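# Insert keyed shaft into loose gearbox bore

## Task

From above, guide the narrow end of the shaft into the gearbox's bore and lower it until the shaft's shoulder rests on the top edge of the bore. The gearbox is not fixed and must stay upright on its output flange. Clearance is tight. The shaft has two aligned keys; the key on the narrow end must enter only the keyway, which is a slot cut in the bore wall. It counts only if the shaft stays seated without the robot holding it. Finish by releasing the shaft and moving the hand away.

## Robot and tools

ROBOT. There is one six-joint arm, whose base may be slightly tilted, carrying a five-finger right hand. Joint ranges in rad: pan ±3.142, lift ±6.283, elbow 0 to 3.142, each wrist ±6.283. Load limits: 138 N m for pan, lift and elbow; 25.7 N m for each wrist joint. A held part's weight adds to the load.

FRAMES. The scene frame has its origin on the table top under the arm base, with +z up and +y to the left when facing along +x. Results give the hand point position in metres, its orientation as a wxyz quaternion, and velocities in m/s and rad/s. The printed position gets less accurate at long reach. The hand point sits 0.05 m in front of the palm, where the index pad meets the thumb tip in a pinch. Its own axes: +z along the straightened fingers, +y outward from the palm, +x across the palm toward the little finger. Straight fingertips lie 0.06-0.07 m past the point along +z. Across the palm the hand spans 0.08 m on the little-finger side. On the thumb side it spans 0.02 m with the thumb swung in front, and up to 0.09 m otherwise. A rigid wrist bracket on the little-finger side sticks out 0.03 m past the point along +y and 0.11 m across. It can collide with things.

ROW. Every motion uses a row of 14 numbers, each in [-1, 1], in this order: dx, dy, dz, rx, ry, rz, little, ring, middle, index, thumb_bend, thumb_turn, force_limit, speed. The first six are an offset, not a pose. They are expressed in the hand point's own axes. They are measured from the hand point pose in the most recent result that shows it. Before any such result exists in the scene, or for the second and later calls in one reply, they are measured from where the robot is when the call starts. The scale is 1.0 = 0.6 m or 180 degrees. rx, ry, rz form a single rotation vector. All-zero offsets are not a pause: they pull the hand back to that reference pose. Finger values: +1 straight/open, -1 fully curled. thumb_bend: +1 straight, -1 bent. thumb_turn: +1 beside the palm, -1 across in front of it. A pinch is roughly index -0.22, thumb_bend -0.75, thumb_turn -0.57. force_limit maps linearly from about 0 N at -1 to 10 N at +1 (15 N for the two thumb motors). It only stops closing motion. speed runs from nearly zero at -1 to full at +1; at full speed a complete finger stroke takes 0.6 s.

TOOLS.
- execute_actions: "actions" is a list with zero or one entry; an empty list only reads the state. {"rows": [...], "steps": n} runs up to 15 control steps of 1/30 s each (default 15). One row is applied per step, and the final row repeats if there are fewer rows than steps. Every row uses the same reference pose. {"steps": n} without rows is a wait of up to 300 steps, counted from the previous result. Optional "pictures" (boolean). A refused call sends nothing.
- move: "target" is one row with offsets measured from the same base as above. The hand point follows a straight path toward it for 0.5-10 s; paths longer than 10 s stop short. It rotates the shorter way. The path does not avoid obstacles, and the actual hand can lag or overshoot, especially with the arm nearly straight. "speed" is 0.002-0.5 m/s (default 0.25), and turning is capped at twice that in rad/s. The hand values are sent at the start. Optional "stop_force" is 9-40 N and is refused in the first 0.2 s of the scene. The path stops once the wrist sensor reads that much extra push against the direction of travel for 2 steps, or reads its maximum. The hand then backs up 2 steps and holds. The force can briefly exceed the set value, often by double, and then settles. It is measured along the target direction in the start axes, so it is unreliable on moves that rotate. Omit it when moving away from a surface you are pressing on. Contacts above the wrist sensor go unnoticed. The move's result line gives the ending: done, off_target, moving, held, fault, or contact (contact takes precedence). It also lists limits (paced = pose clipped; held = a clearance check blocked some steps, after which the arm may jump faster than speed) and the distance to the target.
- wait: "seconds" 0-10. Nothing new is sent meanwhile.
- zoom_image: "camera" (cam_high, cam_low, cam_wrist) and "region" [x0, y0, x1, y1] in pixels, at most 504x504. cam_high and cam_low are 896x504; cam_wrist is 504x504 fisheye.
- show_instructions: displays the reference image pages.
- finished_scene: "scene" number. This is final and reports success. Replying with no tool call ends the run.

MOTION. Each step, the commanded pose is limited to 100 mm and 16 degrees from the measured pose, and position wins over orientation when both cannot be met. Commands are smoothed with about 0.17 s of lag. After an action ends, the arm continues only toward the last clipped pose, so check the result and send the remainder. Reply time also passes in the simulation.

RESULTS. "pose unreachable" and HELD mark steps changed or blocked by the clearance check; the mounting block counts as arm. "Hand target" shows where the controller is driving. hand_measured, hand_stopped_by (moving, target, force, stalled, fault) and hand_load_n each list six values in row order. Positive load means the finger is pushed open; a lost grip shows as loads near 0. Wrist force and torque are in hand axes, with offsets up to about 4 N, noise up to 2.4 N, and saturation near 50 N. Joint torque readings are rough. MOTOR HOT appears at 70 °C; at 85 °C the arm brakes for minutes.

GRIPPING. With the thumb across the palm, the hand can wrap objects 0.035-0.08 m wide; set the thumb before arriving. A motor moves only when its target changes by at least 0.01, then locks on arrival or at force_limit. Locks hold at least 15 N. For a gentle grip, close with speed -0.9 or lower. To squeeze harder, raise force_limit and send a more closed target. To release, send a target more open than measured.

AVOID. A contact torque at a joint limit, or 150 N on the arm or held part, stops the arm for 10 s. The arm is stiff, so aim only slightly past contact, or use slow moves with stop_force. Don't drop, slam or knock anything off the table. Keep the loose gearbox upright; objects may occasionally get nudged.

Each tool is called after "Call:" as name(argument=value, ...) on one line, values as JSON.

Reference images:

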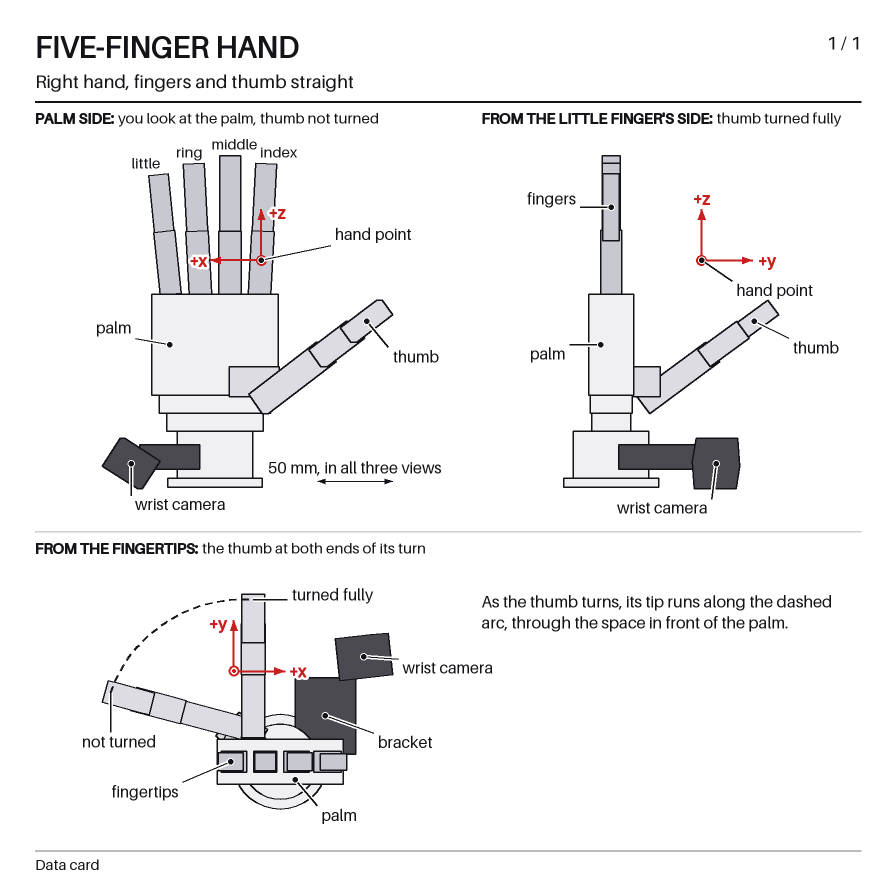

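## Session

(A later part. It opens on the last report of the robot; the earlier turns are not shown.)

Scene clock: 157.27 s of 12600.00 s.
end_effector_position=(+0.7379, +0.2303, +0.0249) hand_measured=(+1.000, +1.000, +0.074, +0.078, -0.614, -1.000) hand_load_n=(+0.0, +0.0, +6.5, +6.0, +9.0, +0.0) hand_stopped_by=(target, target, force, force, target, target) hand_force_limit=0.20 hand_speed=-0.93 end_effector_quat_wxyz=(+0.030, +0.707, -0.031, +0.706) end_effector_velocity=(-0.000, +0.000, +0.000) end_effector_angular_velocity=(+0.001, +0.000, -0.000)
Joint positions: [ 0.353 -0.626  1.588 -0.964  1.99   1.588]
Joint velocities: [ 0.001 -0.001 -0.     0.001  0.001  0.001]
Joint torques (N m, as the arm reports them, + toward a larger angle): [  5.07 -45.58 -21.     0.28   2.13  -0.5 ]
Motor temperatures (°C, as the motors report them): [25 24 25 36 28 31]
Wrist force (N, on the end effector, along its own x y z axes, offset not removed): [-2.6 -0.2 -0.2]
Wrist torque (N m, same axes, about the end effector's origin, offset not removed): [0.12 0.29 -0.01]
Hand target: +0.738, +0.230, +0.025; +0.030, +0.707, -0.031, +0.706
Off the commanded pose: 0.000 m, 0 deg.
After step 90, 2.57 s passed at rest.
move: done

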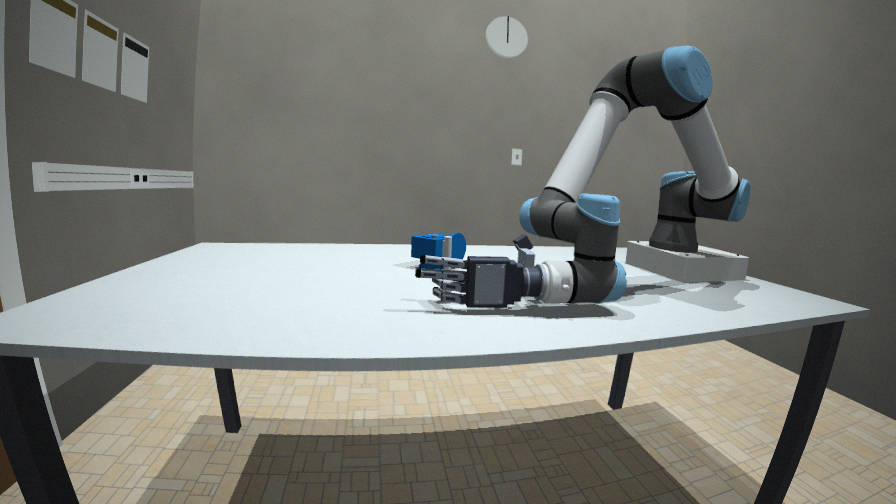

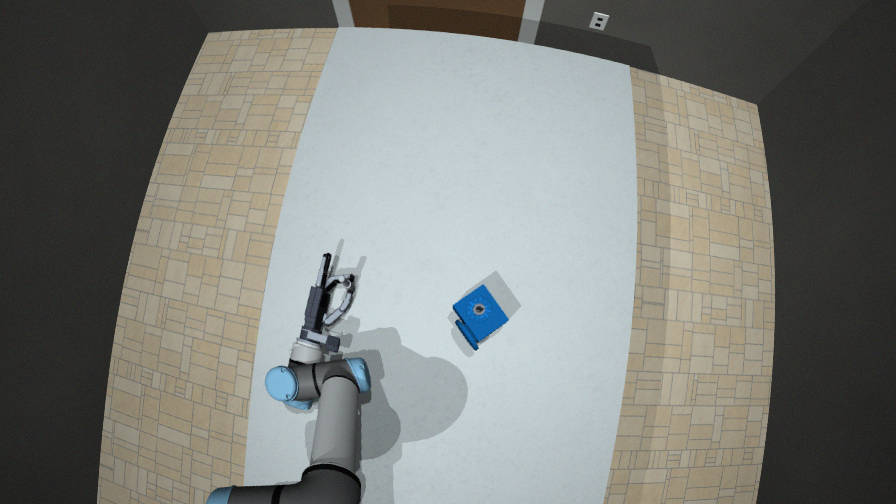

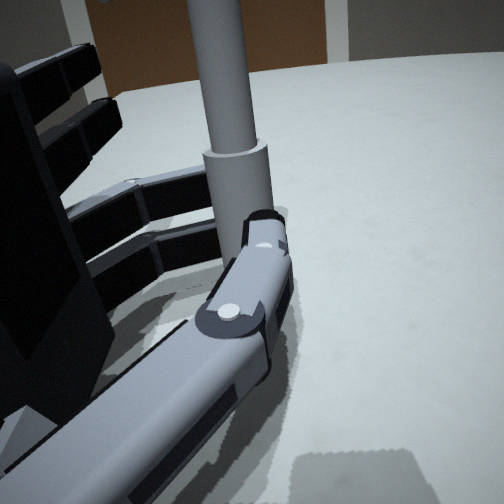

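Call:
move(target=[0.36,0,-0.05,0,0,0,1,1,-0.25,-0.25,-0.62,-1,0.55,-0.93], speed=0.12)

Call:
move(target=[0,0,0,0,0,-0.99,1,1,-0.25,-0.25,-0.62,-1,0.55,-0.93], speed=0.35)

Scene clock: 165.73 s of 12600.00 s.
end_effector_position=(+0.7087, +0.2330, +0.2408) hand_measured=(+1.000, +1.000, +0.070, +0.068, -0.614, -1.000) hand_load_n=(+0.0, +0.0, +7.5, +7.5, +11.0, -1.0) hand_stopped_by=(target, target, force, force, target, target) hand_force_limit=0.55 hand_speed=-0.93 end_effector_quat_wxyz=(+0.030, +0.707, -0.031, +0.706) end_effector_velocity=(-0.000, -0.000, +0.003) end_effector_angular_velocity=(-0.000, +0.001, -0.000)
Joint positions: [ 0.37  -1.03   1.63  -0.601  2.007  1.588]
Joint velocities: [-0.    -0.004 -0.001  0.007  0.     0.   ]
Joint torques (N m, as the arm reports them, + toward a larger angle): [  4.62 -52.51 -27.04   0.16   2.07   1.38]
Motor temperatures (°C, as the motors report them): [25 24 25 36 28 31]
Wrist force (N, on the end effector, along its own x y z axes, offset not removed): [-4.0 -1.3 -0.2]
Wrist torque (N m, same axes, about the end effector's origin, offset not removed): [-0.20 0.32 -0.12]
Hand target: +0.709, +0.233, +0.241; +0.030, +0.707, -0.031, +0.706
Off the commanded pose: 0.001 m, 0 deg.
After step 90, 3.10 s passed at rest.
move: done

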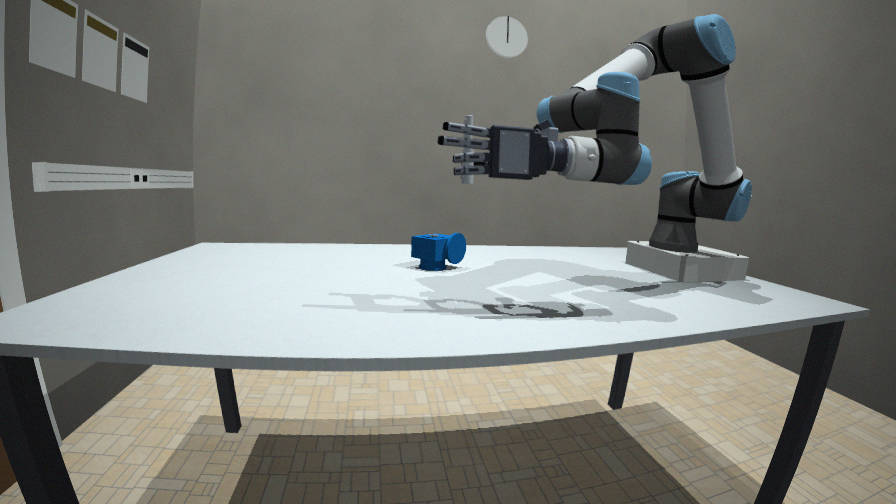

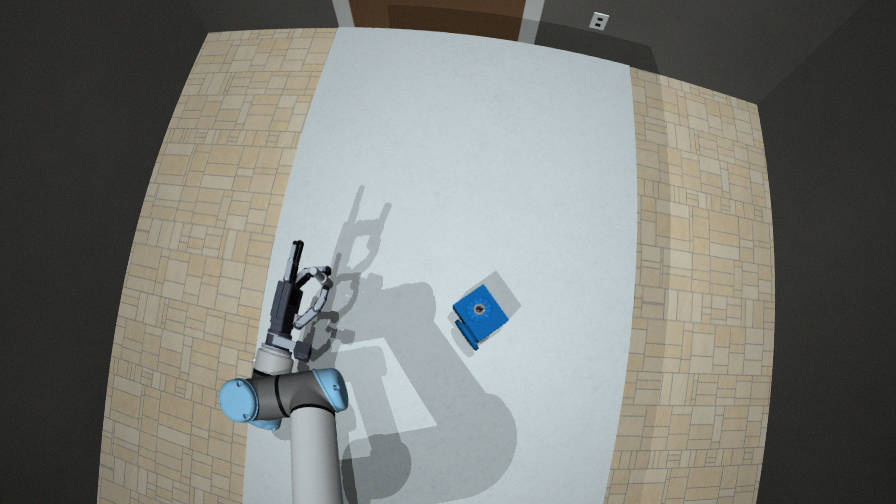

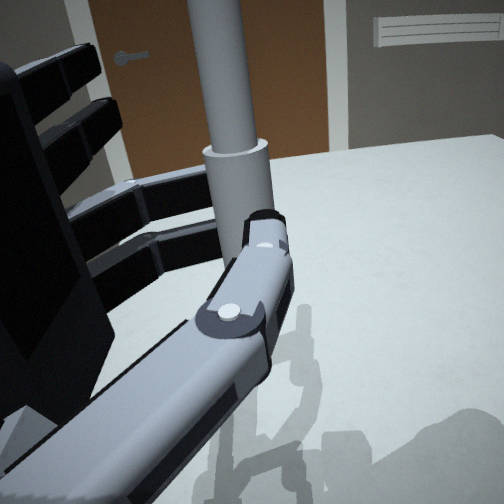

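Scene clock: 170.83 s of 12600.00 s.
end_effector_position=(+0.7086, +0.2326, +0.2410) hand_measured=(+1.000, +1.000, +0.070, +0.068, -0.614, -1.000) hand_load_n=(+0.0, +0.0, +8.0, +7.0, +10.5, -2.0) hand_stopped_by=(target, target, force, force, target, target) hand_force_limit=0.55 hand_speed=-0.93 end_effector_quat_wxyz=(+0.707, +0.043, +0.706, -0.018) end_effector_velocity=(-0.000, +0.001, +0.000) end_effector_angular_velocity=(-0.016, -0.000, +0.001)
Joint positions: [ 0.149 -1.049  1.885 -0.838  1.786 -1.521]
Joint velocities: [ 0.001 -0.002  0.    -0.    -0.001 -0.017]
Joint torques (N m, as the arm reports them, + toward a larger angle): [ -8.63 -49.95  -8.94  -0.18  -2.9   -1.39]
Motor temperatures (°C, as the motors report them): [25 24 25 36 28 31]
Wrist force (N, on the end effector, along its own x y z axes, offset not removed): [-1.7 1.9 0.1]
Wrist torque (N m, same axes, about the end effector's origin, offset not removed): [0.35 0.68 -0.13]
Hand target: +0.709, +0.233, +0.241; +0.707, +0.042, +0.706, -0.019
Off the commanded pose: 0.000 m, 0 deg.
move: done

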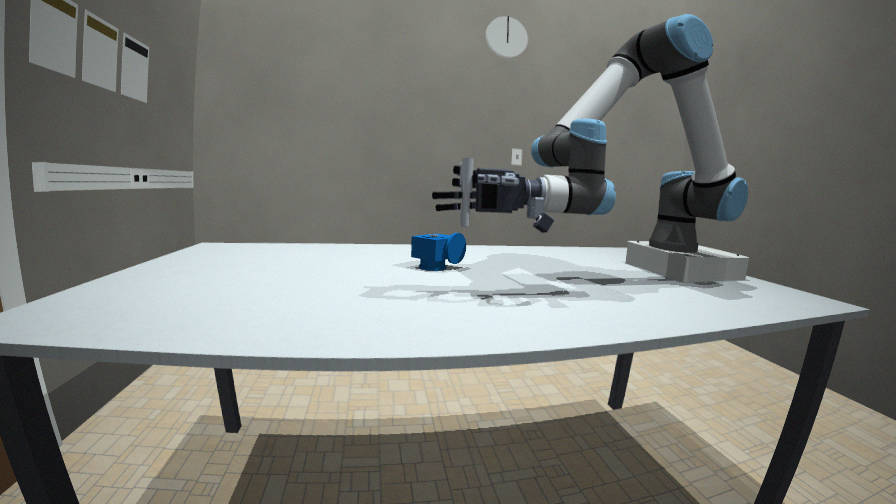

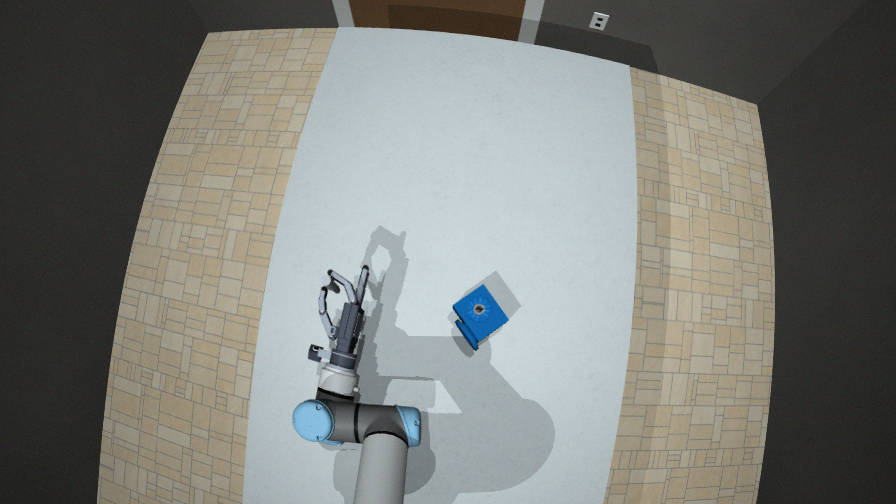

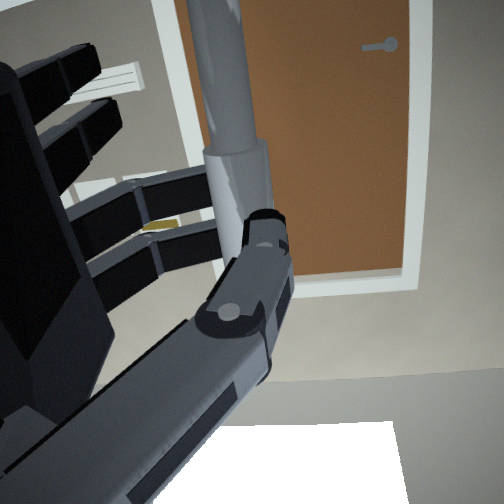

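Call:
zoom_image(camera="cam_low", region=[305, 255, 365, 315])

Call:
zoom_image(camera="cam_low", region=[464, 294, 494, 324])

Call:
zoom_image(camera="cam_high", region=[400, 150, 540, 280])

Region (305, 255, 365, 315) of cam_low's 896x504 image, scaled by 8.400, with more detail than that image has.

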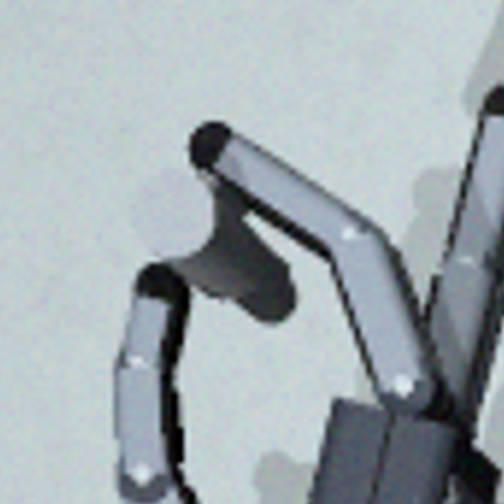

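Region (464, 294, 494, 324) of cam_low's 896x504 image, scaled by 16.800, with more detail than that image has.

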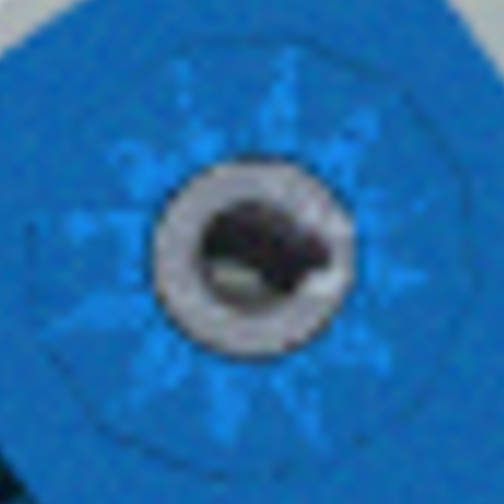

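Region (400, 150, 540, 280) of cam_high's 896x504 image, scaled by 3.600, with more detail than that image has; it fills the top 468 rows of this view, and the rest is white.

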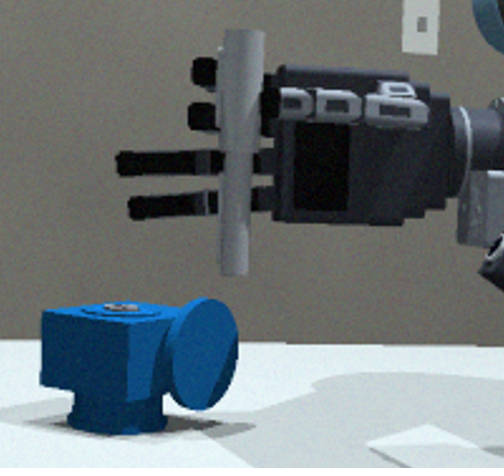

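Call:
move(target=[0.009,-0.498,0.0625,0.3056,-0.0051,-0.0097,1,1,-0.25,-0.25,-0.62,-1,0.55,-0.93], speed=0.2)

Call:
zoom_image(camera="cam_low", region=[445, 270, 525, 350])

Call:
zoom_image(camera="cam_high", region=[390, 160, 510, 280])

Scene clock: 201.40 s of 12600.00 s.
end_effector_position=(+0.7201, -0.0676, +0.2257) hand_measured=(+1.000, +1.000, +0.070, +0.068, -0.614, -1.000) hand_load_n=(+0.0, +0.0, +8.0, +7.0, +11.0, -2.0) hand_stopped_by=(target, target, force, force, target, target) hand_force_limit=0.55 hand_speed=-0.93 end_effector_quat_wxyz=(+0.613, +0.353, +0.612, -0.353) end_effector_velocity=(+0.001, -0.003, -0.000) end_effector_angular_velocity=(+0.001, -0.001, -0.009)
Joint positions: [-0.01  -0.914  1.686 -0.752  2.585 -1.542]
Joint velocities: [-0.002  0.004 -0.007  0.004  0.007  0.003]
Joint torques (N m, as the arm reports them, + toward a larger angle): [ -9.24 -39.37 -23.49   0.98   1.95   1.7 ]
Motor temperatures (°C, as the motors report them): [25 24 25 36 28 31]
Wrist force (N, on the end effector, along its own x y z axes, offset not removed): [-1.7 -0.2 0.0]
Wrist torque (N m, same axes, about the end effector's origin, offset not removed): [0.05 0.77 -0.16]
Hand target: +0.720, -0.068, +0.226; +0.613, +0.354, +0.612, -0.353
Off the commanded pose: 0.001 m, 0 deg.
After step 90, 24.57 s passed at rest.
move: done

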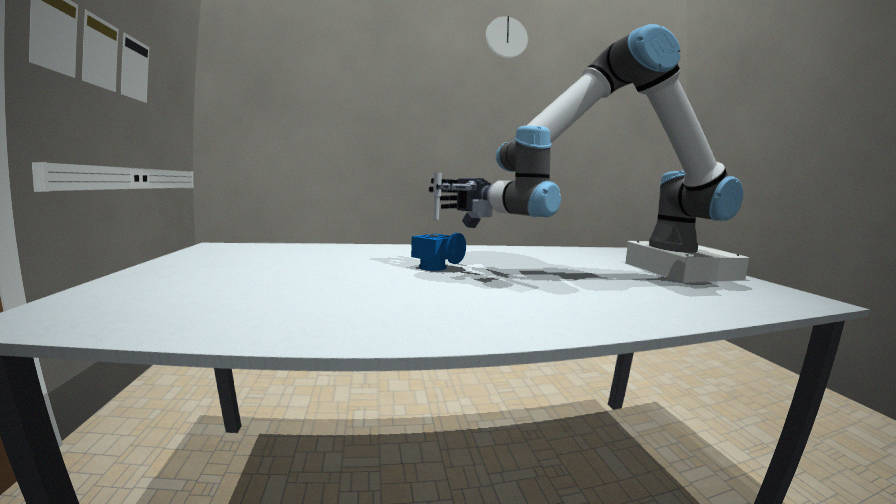

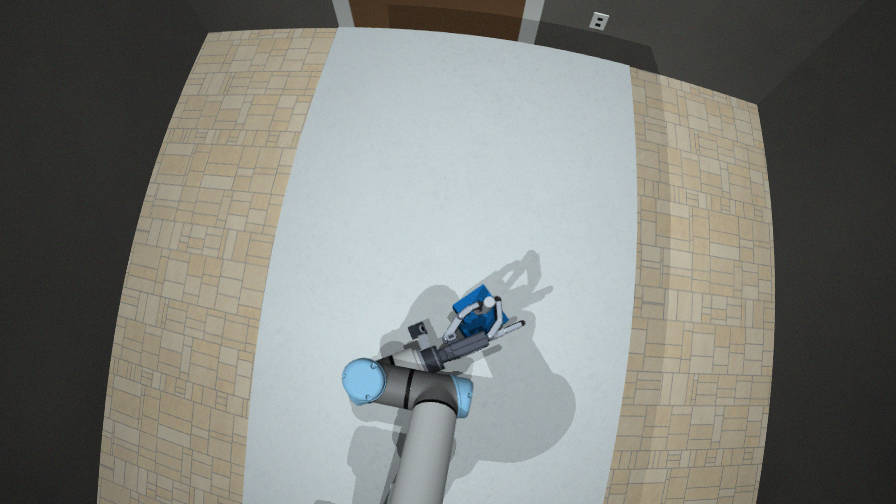

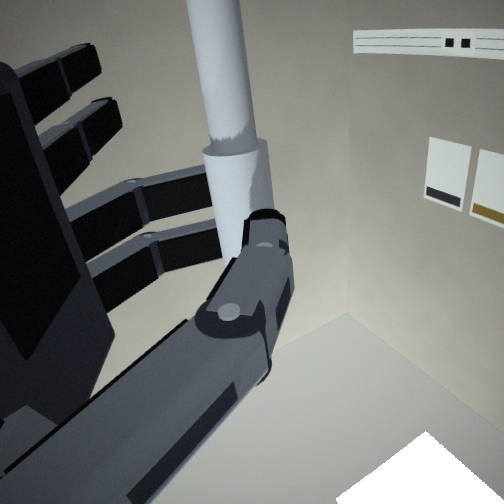

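Region (445, 270, 525, 350) of cam_low's 896x504 image, scaled by 6.300, with more detail than that image has.

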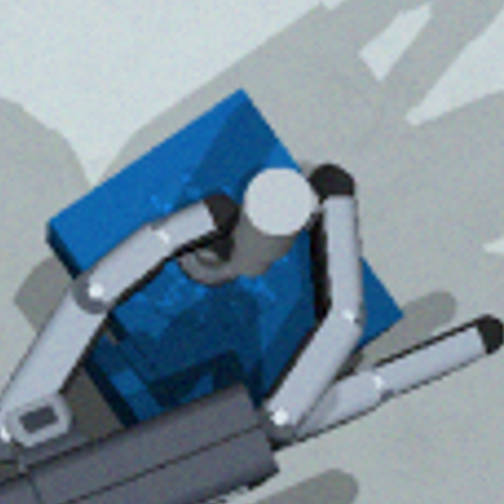

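Region (390, 160, 510, 280) of cam_high's 896x504 image, scaled by 4.200, with more detail than that image has.

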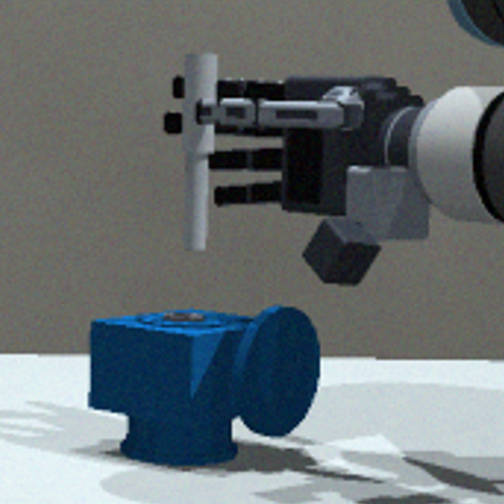

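Call:
move(target=[0.053,0.0178,-0.0108,0,0,0,1,1,-0.25,-0.25,-0.62,-1,0.55,-0.93], speed=0.05)

Call:
zoom_image(camera="cam_low", region=[460, 285, 500, 325])

Call:
zoom_image(camera="cam_high", region=[405, 180, 475, 250])

Scene clock: 211.37 s of 12600.00 s.
end_effector_position=(+0.7260, -0.0568, +0.1942) hand_measured=(+1.000, +1.000, +0.070, +0.068, -0.614, -1.000) hand_load_n=(+0.0, +0.0, +8.0, +7.0, +11.0, -2.0) hand_stopped_by=(target, target, force, force, target, target) hand_force_limit=0.55 hand_speed=-0.93 end_effector_quat_wxyz=(+0.613, +0.353, +0.612, -0.353) end_effector_velocity=(+0.001, +0.000, -0.002) end_effector_angular_velocity=(-0.001, +0.000, -0.001)
Joint positions: [ 0.011 -0.846  1.667 -0.799  2.606 -1.541]
Joint velocities: [ 0.001  0.005 -0.002 -0.005  0.002 -0.003]
Joint torques (N m, as the arm reports them, + toward a larger angle): [  5.83 -40.76 -23.51  -3.39   2.08  -1.19]
Motor temperatures (°C, as the motors report them): [25 24 25 36 28 31]
Wrist force (N, on the end effector, along its own x y z axes, offset not removed): [0.2 -0.4 1.7]
Wrist torque (N m, same axes, about the end effector's origin, offset not removed): [-0.21 0.36 -0.26]
Hand target: +0.726, -0.057, +0.194; +0.613, +0.353, +0.612, -0.353
Off the commanded pose: 0.000 m, 0 deg.
After step 90, 5.83 s passed at rest.
move: done

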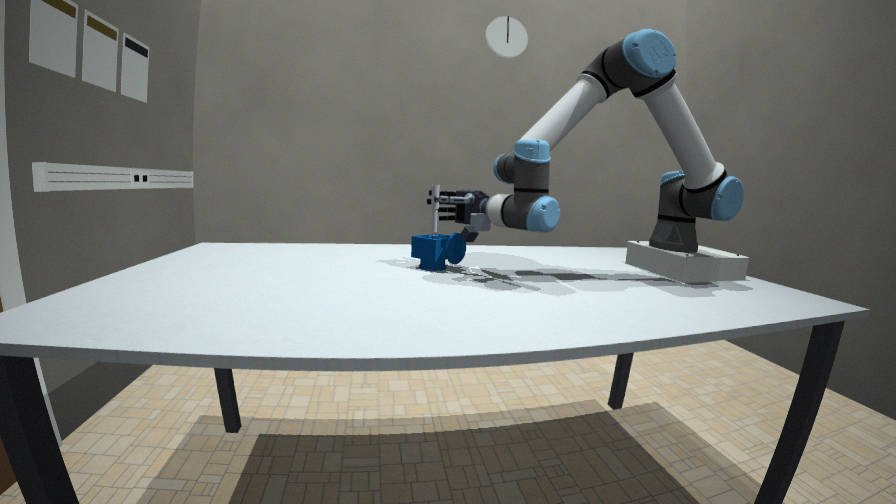

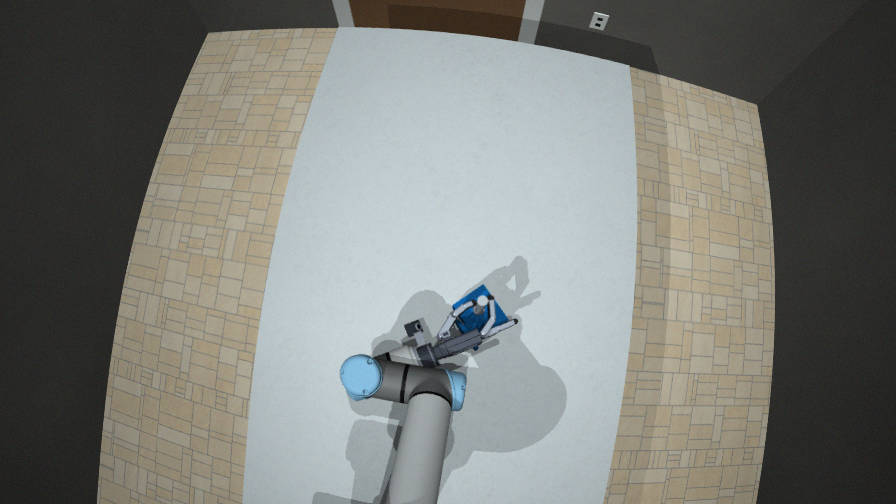

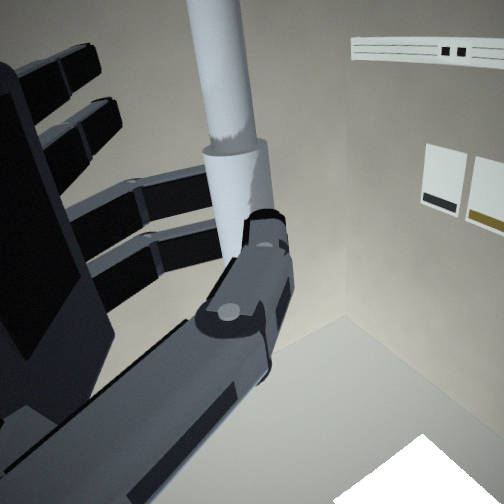

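Region (460, 285, 500, 325) of cam_low's 896x504 image, scaled by 12.600, with more detail than that image has.

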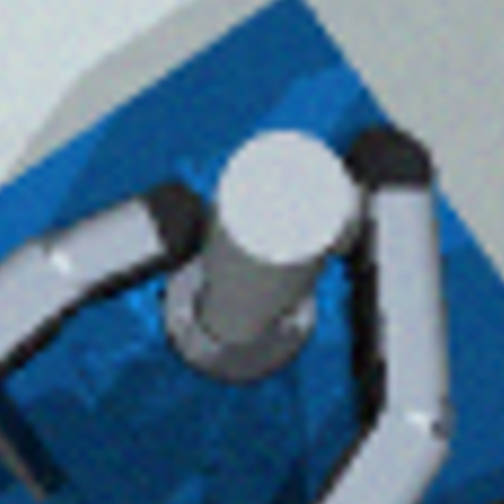

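Region (405, 180, 475, 250) of cam_high's 896x504 image, scaled by 7.200, with more detail than that image has.

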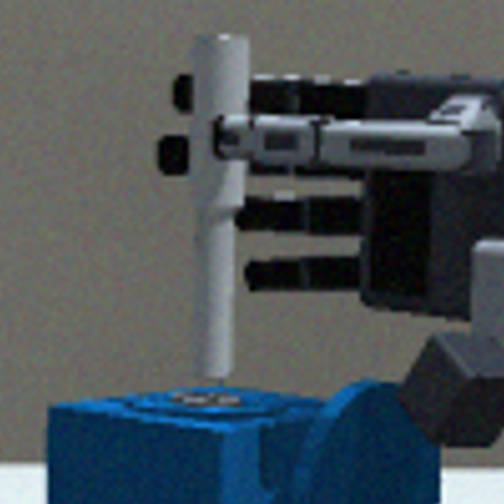

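Call:
move(target=[0.008,0.0005,0.0017,-0.028,0,0,1,1,-0.25,-0.25,-0.62,-1,0.55,-0.93], speed=0.03)

Call:
zoom_image(camera="cam_low", region=[464, 290, 494, 320])

Call:
zoom_image(camera="cam_high", region=[415, 210, 455, 250])

Scene clock: 221.23 s of 12600.00 s.
end_effector_position=(+0.7267, -0.0575, +0.1895) hand_measured=(+1.000, +1.000, +0.070, +0.068, -0.614, -1.000) hand_load_n=(+0.0, +0.0, +8.0, +7.0, +11.0, -2.0) hand_stopped_by=(target, target, force, force, target, target) hand_force_limit=0.55 hand_speed=-0.93 end_effector_quat_wxyz=(+0.628, +0.327, +0.627, -0.326) end_effector_velocity=(+0.000, -0.001, -0.001) end_effector_angular_velocity=(+0.000, -0.002, +0.017)
Joint positions: [-0.021 -0.867  1.729 -0.845  2.489 -1.545]
Joint velocities: [-0.008 -0.004  0.012 -0.01  -0.024  0.   ]
Joint torques (N m, as the arm reports them, + toward a larger angle): [ -9.36 -55.18  -7.88  -3.5   -2.63  -1.26]
Motor temperatures (°C, as the motors report them): [25 24 25 36 28 31]
Wrist force (N, on the end effector, along its own x y z axes, offset not removed): [0.8 1.2 3.0]
Wrist torque (N m, same axes, about the end effector's origin, offset not removed): [-0.10 0.26 -0.05]
Hand target: +0.727, -0.058, +0.189; +0.628, +0.326, +0.627, -0.325
Off the commanded pose: 0.000 m, 0 deg.
After step 90, 5.17 s passed at rest.
move: done

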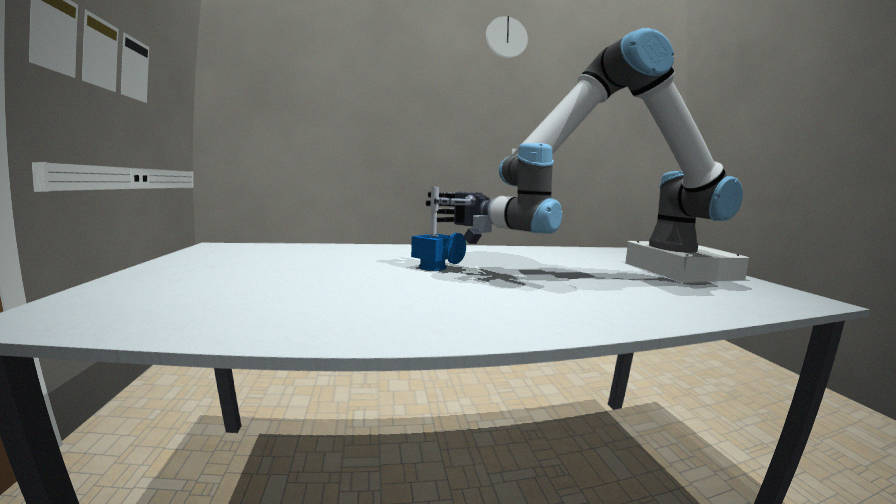

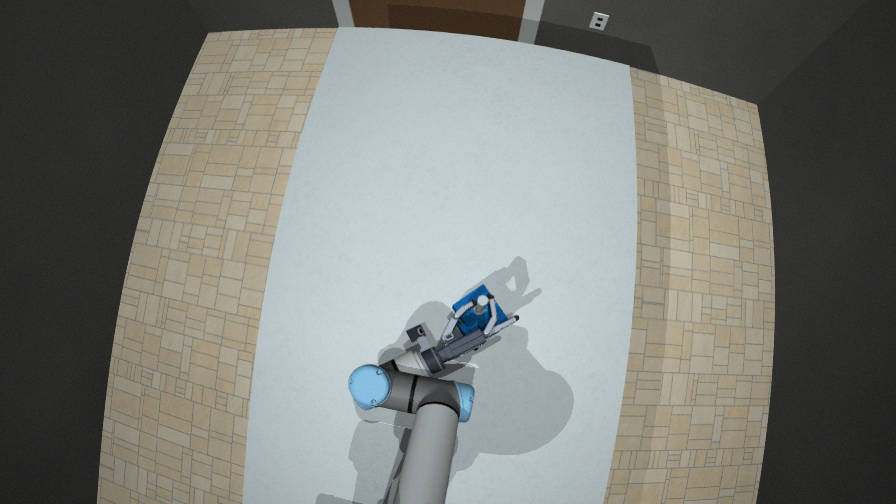

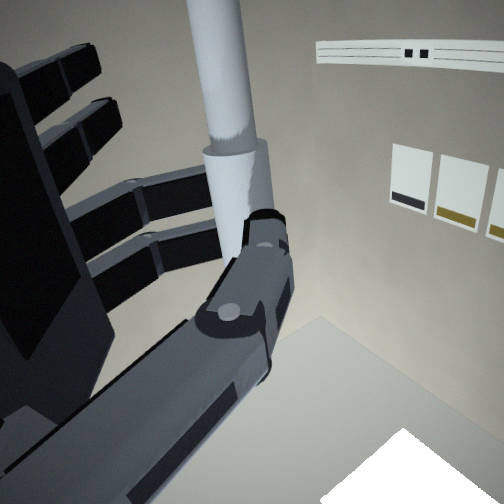

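Region (464, 290, 494, 320) of cam_low's 896x504 image, scaled by 16.800, with more detail than that image has.

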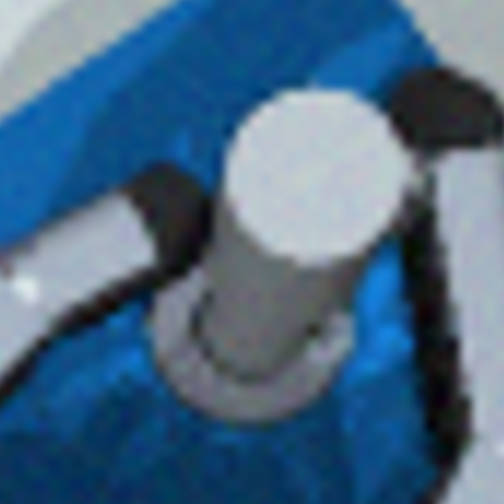

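Region (415, 210, 455, 250) of cam_high's 896x504 image, scaled by 12.600, with more detail than that image has.

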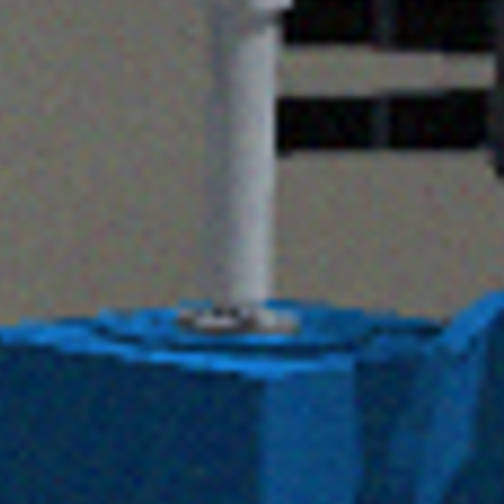

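Call:
move(target=[0.011,0,0,0,0,0,1,1,-0.25,-0.25,-0.62,-1,0.55,-0.93], speed=0.004, stop_force=9)

Call:
zoom_image(camera="cam_low", region=[464, 290, 494, 320])

Call:
zoom_image(camera="cam_high", region=[405, 180, 475, 250])

Scene clock: 228.37 s of 12600.00 s.
end_effector_position=(+0.7267, -0.0575, +0.1831) hand_measured=(+1.000, +1.000, +0.070, +0.068, -0.614, -1.000) hand_load_n=(+0.0, +0.0, +7.0, +8.0, +11.0, -1.0) hand_stopped_by=(target, target, force, force, target, target) hand_force_limit=0.55 hand_speed=-0.93 end_effector_quat_wxyz=(+0.628, +0.327, +0.627, -0.326) end_effector_velocity=(+0.000, +0.001, -0.001) end_effector_angular_velocity=(-0.002, +0.002, +0.001)
Joint positions: [-0.02  -0.856  1.73  -0.857  2.489 -1.545]
Joint velocities: [ 0.001  0.002 -0.    -0.002  0.    -0.003]
Joint torques (N m, as the arm reports them, + toward a larger angle): [  5.22 -39.47 -22.62  -3.71   2.12   1.77]
Motor temperatures (°C, as the motors report them): [25 24 25 36 28 31]
Wrist force (N, on the end effector, along its own x y z axes, offset not removed): [-0.7 -2.1 -1.4]
Wrist torque (N m, same axes, about the end effector's origin, offset not removed): [-0.45 0.59 -0.18]
Hand target: +0.727, -0.058, +0.183; +0.628, +0.327, +0.627, -0.326
Off the commanded pose: 0.000 m, 0 deg.
After step 90, 2.30 s passed at rest.
move: done

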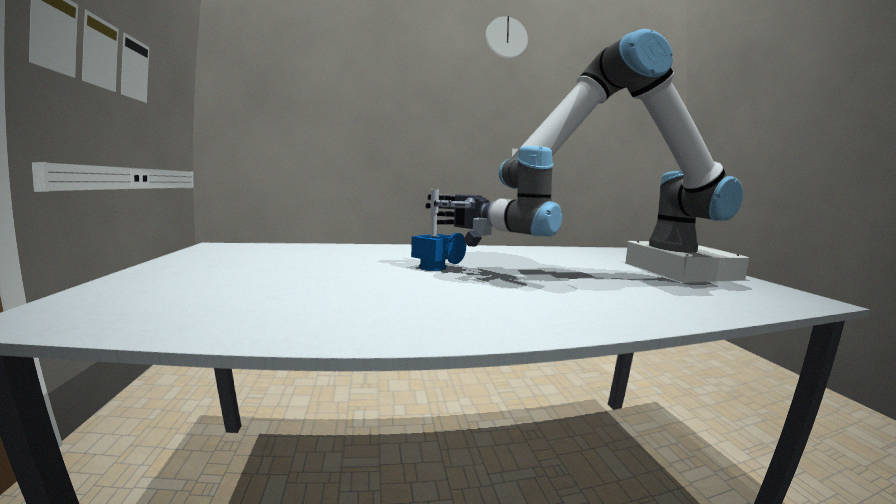

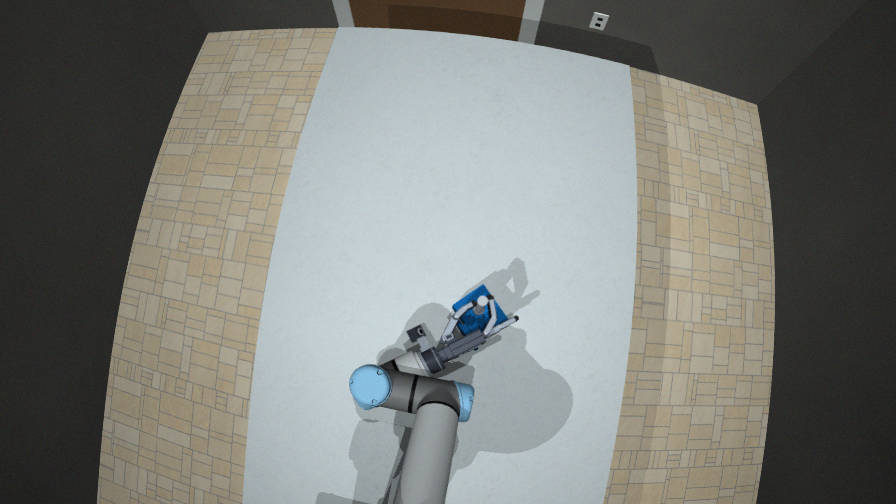

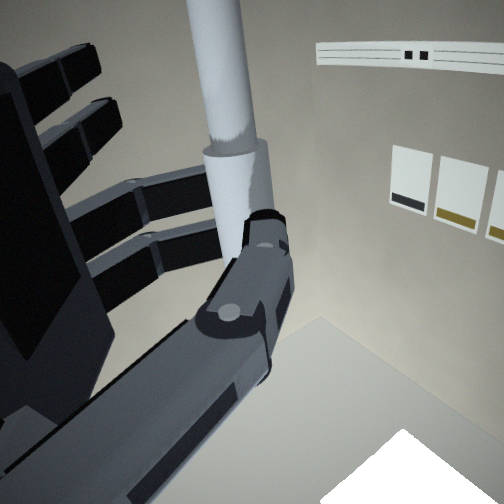

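Region (464, 290, 494, 320) of cam_low's 896x504 image, scaled by 16.800, with more detail than that image has.

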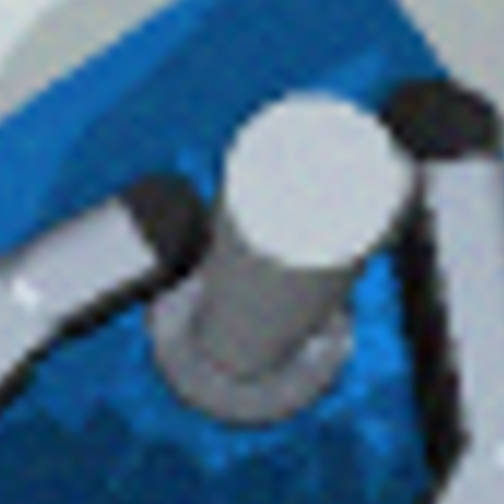

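Region (405, 180, 475, 250) of cam_high's 896x504 image, scaled by 7.200, with more detail than that image has.

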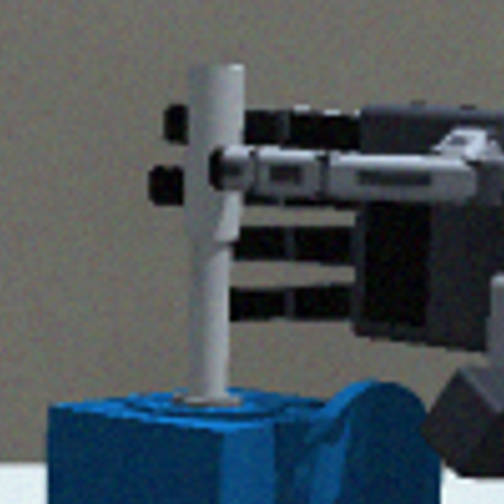

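Tip is in. Continue 4 mm to test the key.

Call:
move(target=[0.007,0,0,0,0,0,1,1,-0.25,-0.25,-0.62,-1,0.55,-0.93], speed=0.003, stop_force=9)

Call:
zoom_image(camera="cam_high", region=[405, 180, 475, 250])

Scene clock: 234.07 s of 12600.00 s.
end_effector_position=(+0.7267, -0.0575, +0.1799) hand_measured=(+1.000, +1.000, +0.070, +0.068, -0.614, -1.000) hand_load_n=(+0.0, +0.0, +7.5, +8.5, +11.0, +1.0) hand_stopped_by=(target, target, force, force, target, target) hand_force_limit=0.55 hand_speed=-0.93 end_effector_quat_wxyz=(+0.628, +0.327, +0.627, -0.326) end_effector_velocity=(-0.000, -0.000, +0.001) end_effector_angular_velocity=(+0.001, +0.002, -0.001)
Joint positions: [-0.02  -0.85   1.73  -0.864  2.489 -1.545]
Joint velocities: [-0.    -0.002  0.     0.006  0.001  0.001]
Joint torques (N m, as the arm reports them, + toward a larger angle): [  5.48 -44.74  -2.98   3.6    1.21   0.34]
Motor temperatures (°C, as the motors report them): [25 24 25 36 28 31]
Wrist force (N, on the end effector, along its own x y z axes, offset not removed): [-11.3 -0.3 1.2]
Wrist torque (N m, same axes, about the end effector's origin, offset not removed): [0.08 -0.06 -0.04]
Hand target: +0.727, -0.058, +0.180; +0.628, +0.327, +0.627, -0.326
Off the commanded pose: 0.001 m, 0 deg.
After step 90, 1.30 s passed at rest.
move: contact

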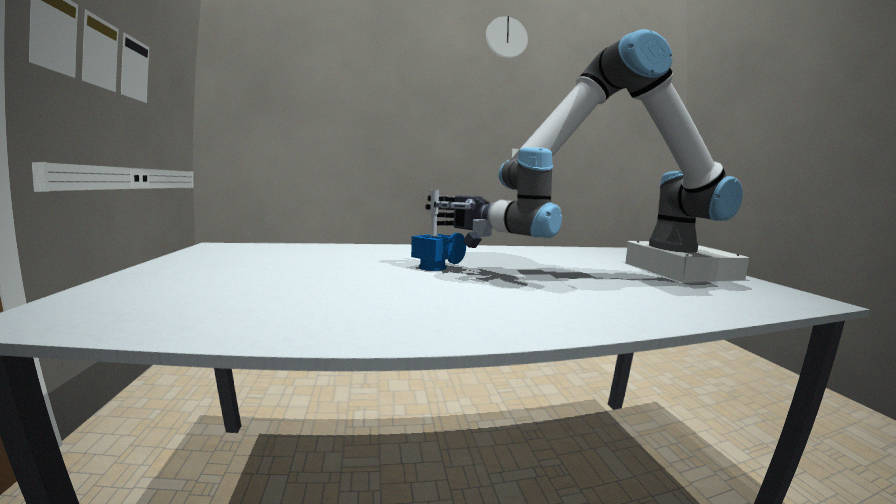

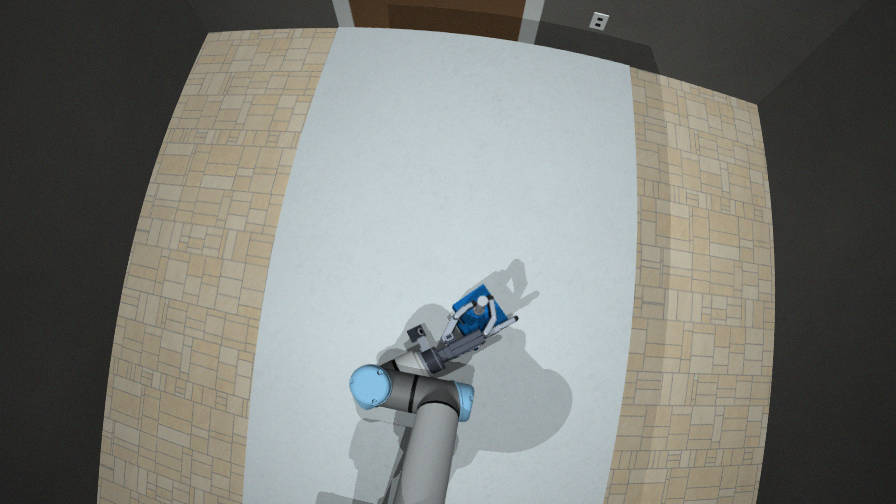

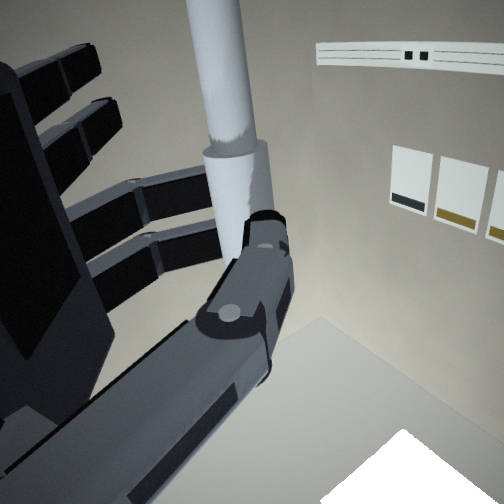

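Region (405, 180, 475, 250) of cam_high's 896x504 image, scaled by 7.200, with more detail than that image has.

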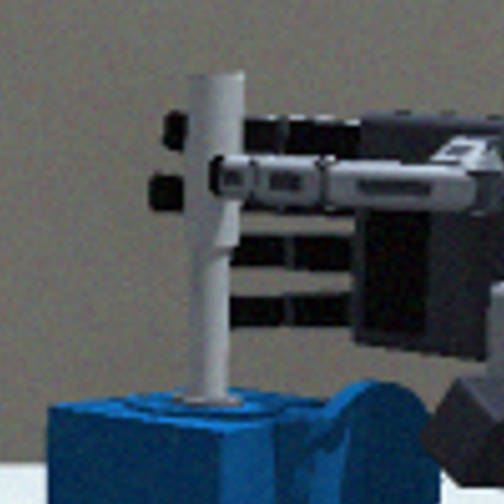

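Key is on the rim.

Call:
zoom_image(camera="cam_low", region=[470, 292, 494, 316])

Region (470, 292, 494, 316) of cam_low's 896x504 image, scaled by 21.000, with more detail than that image has.

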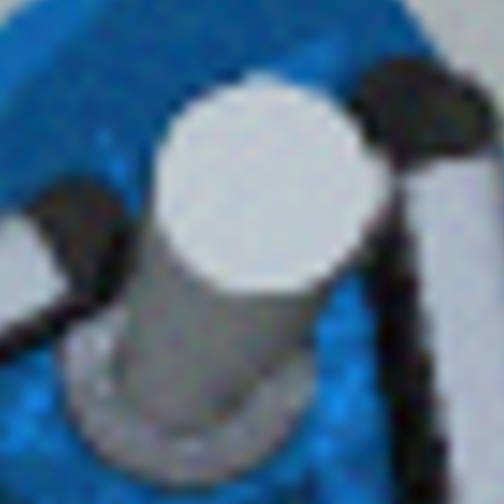

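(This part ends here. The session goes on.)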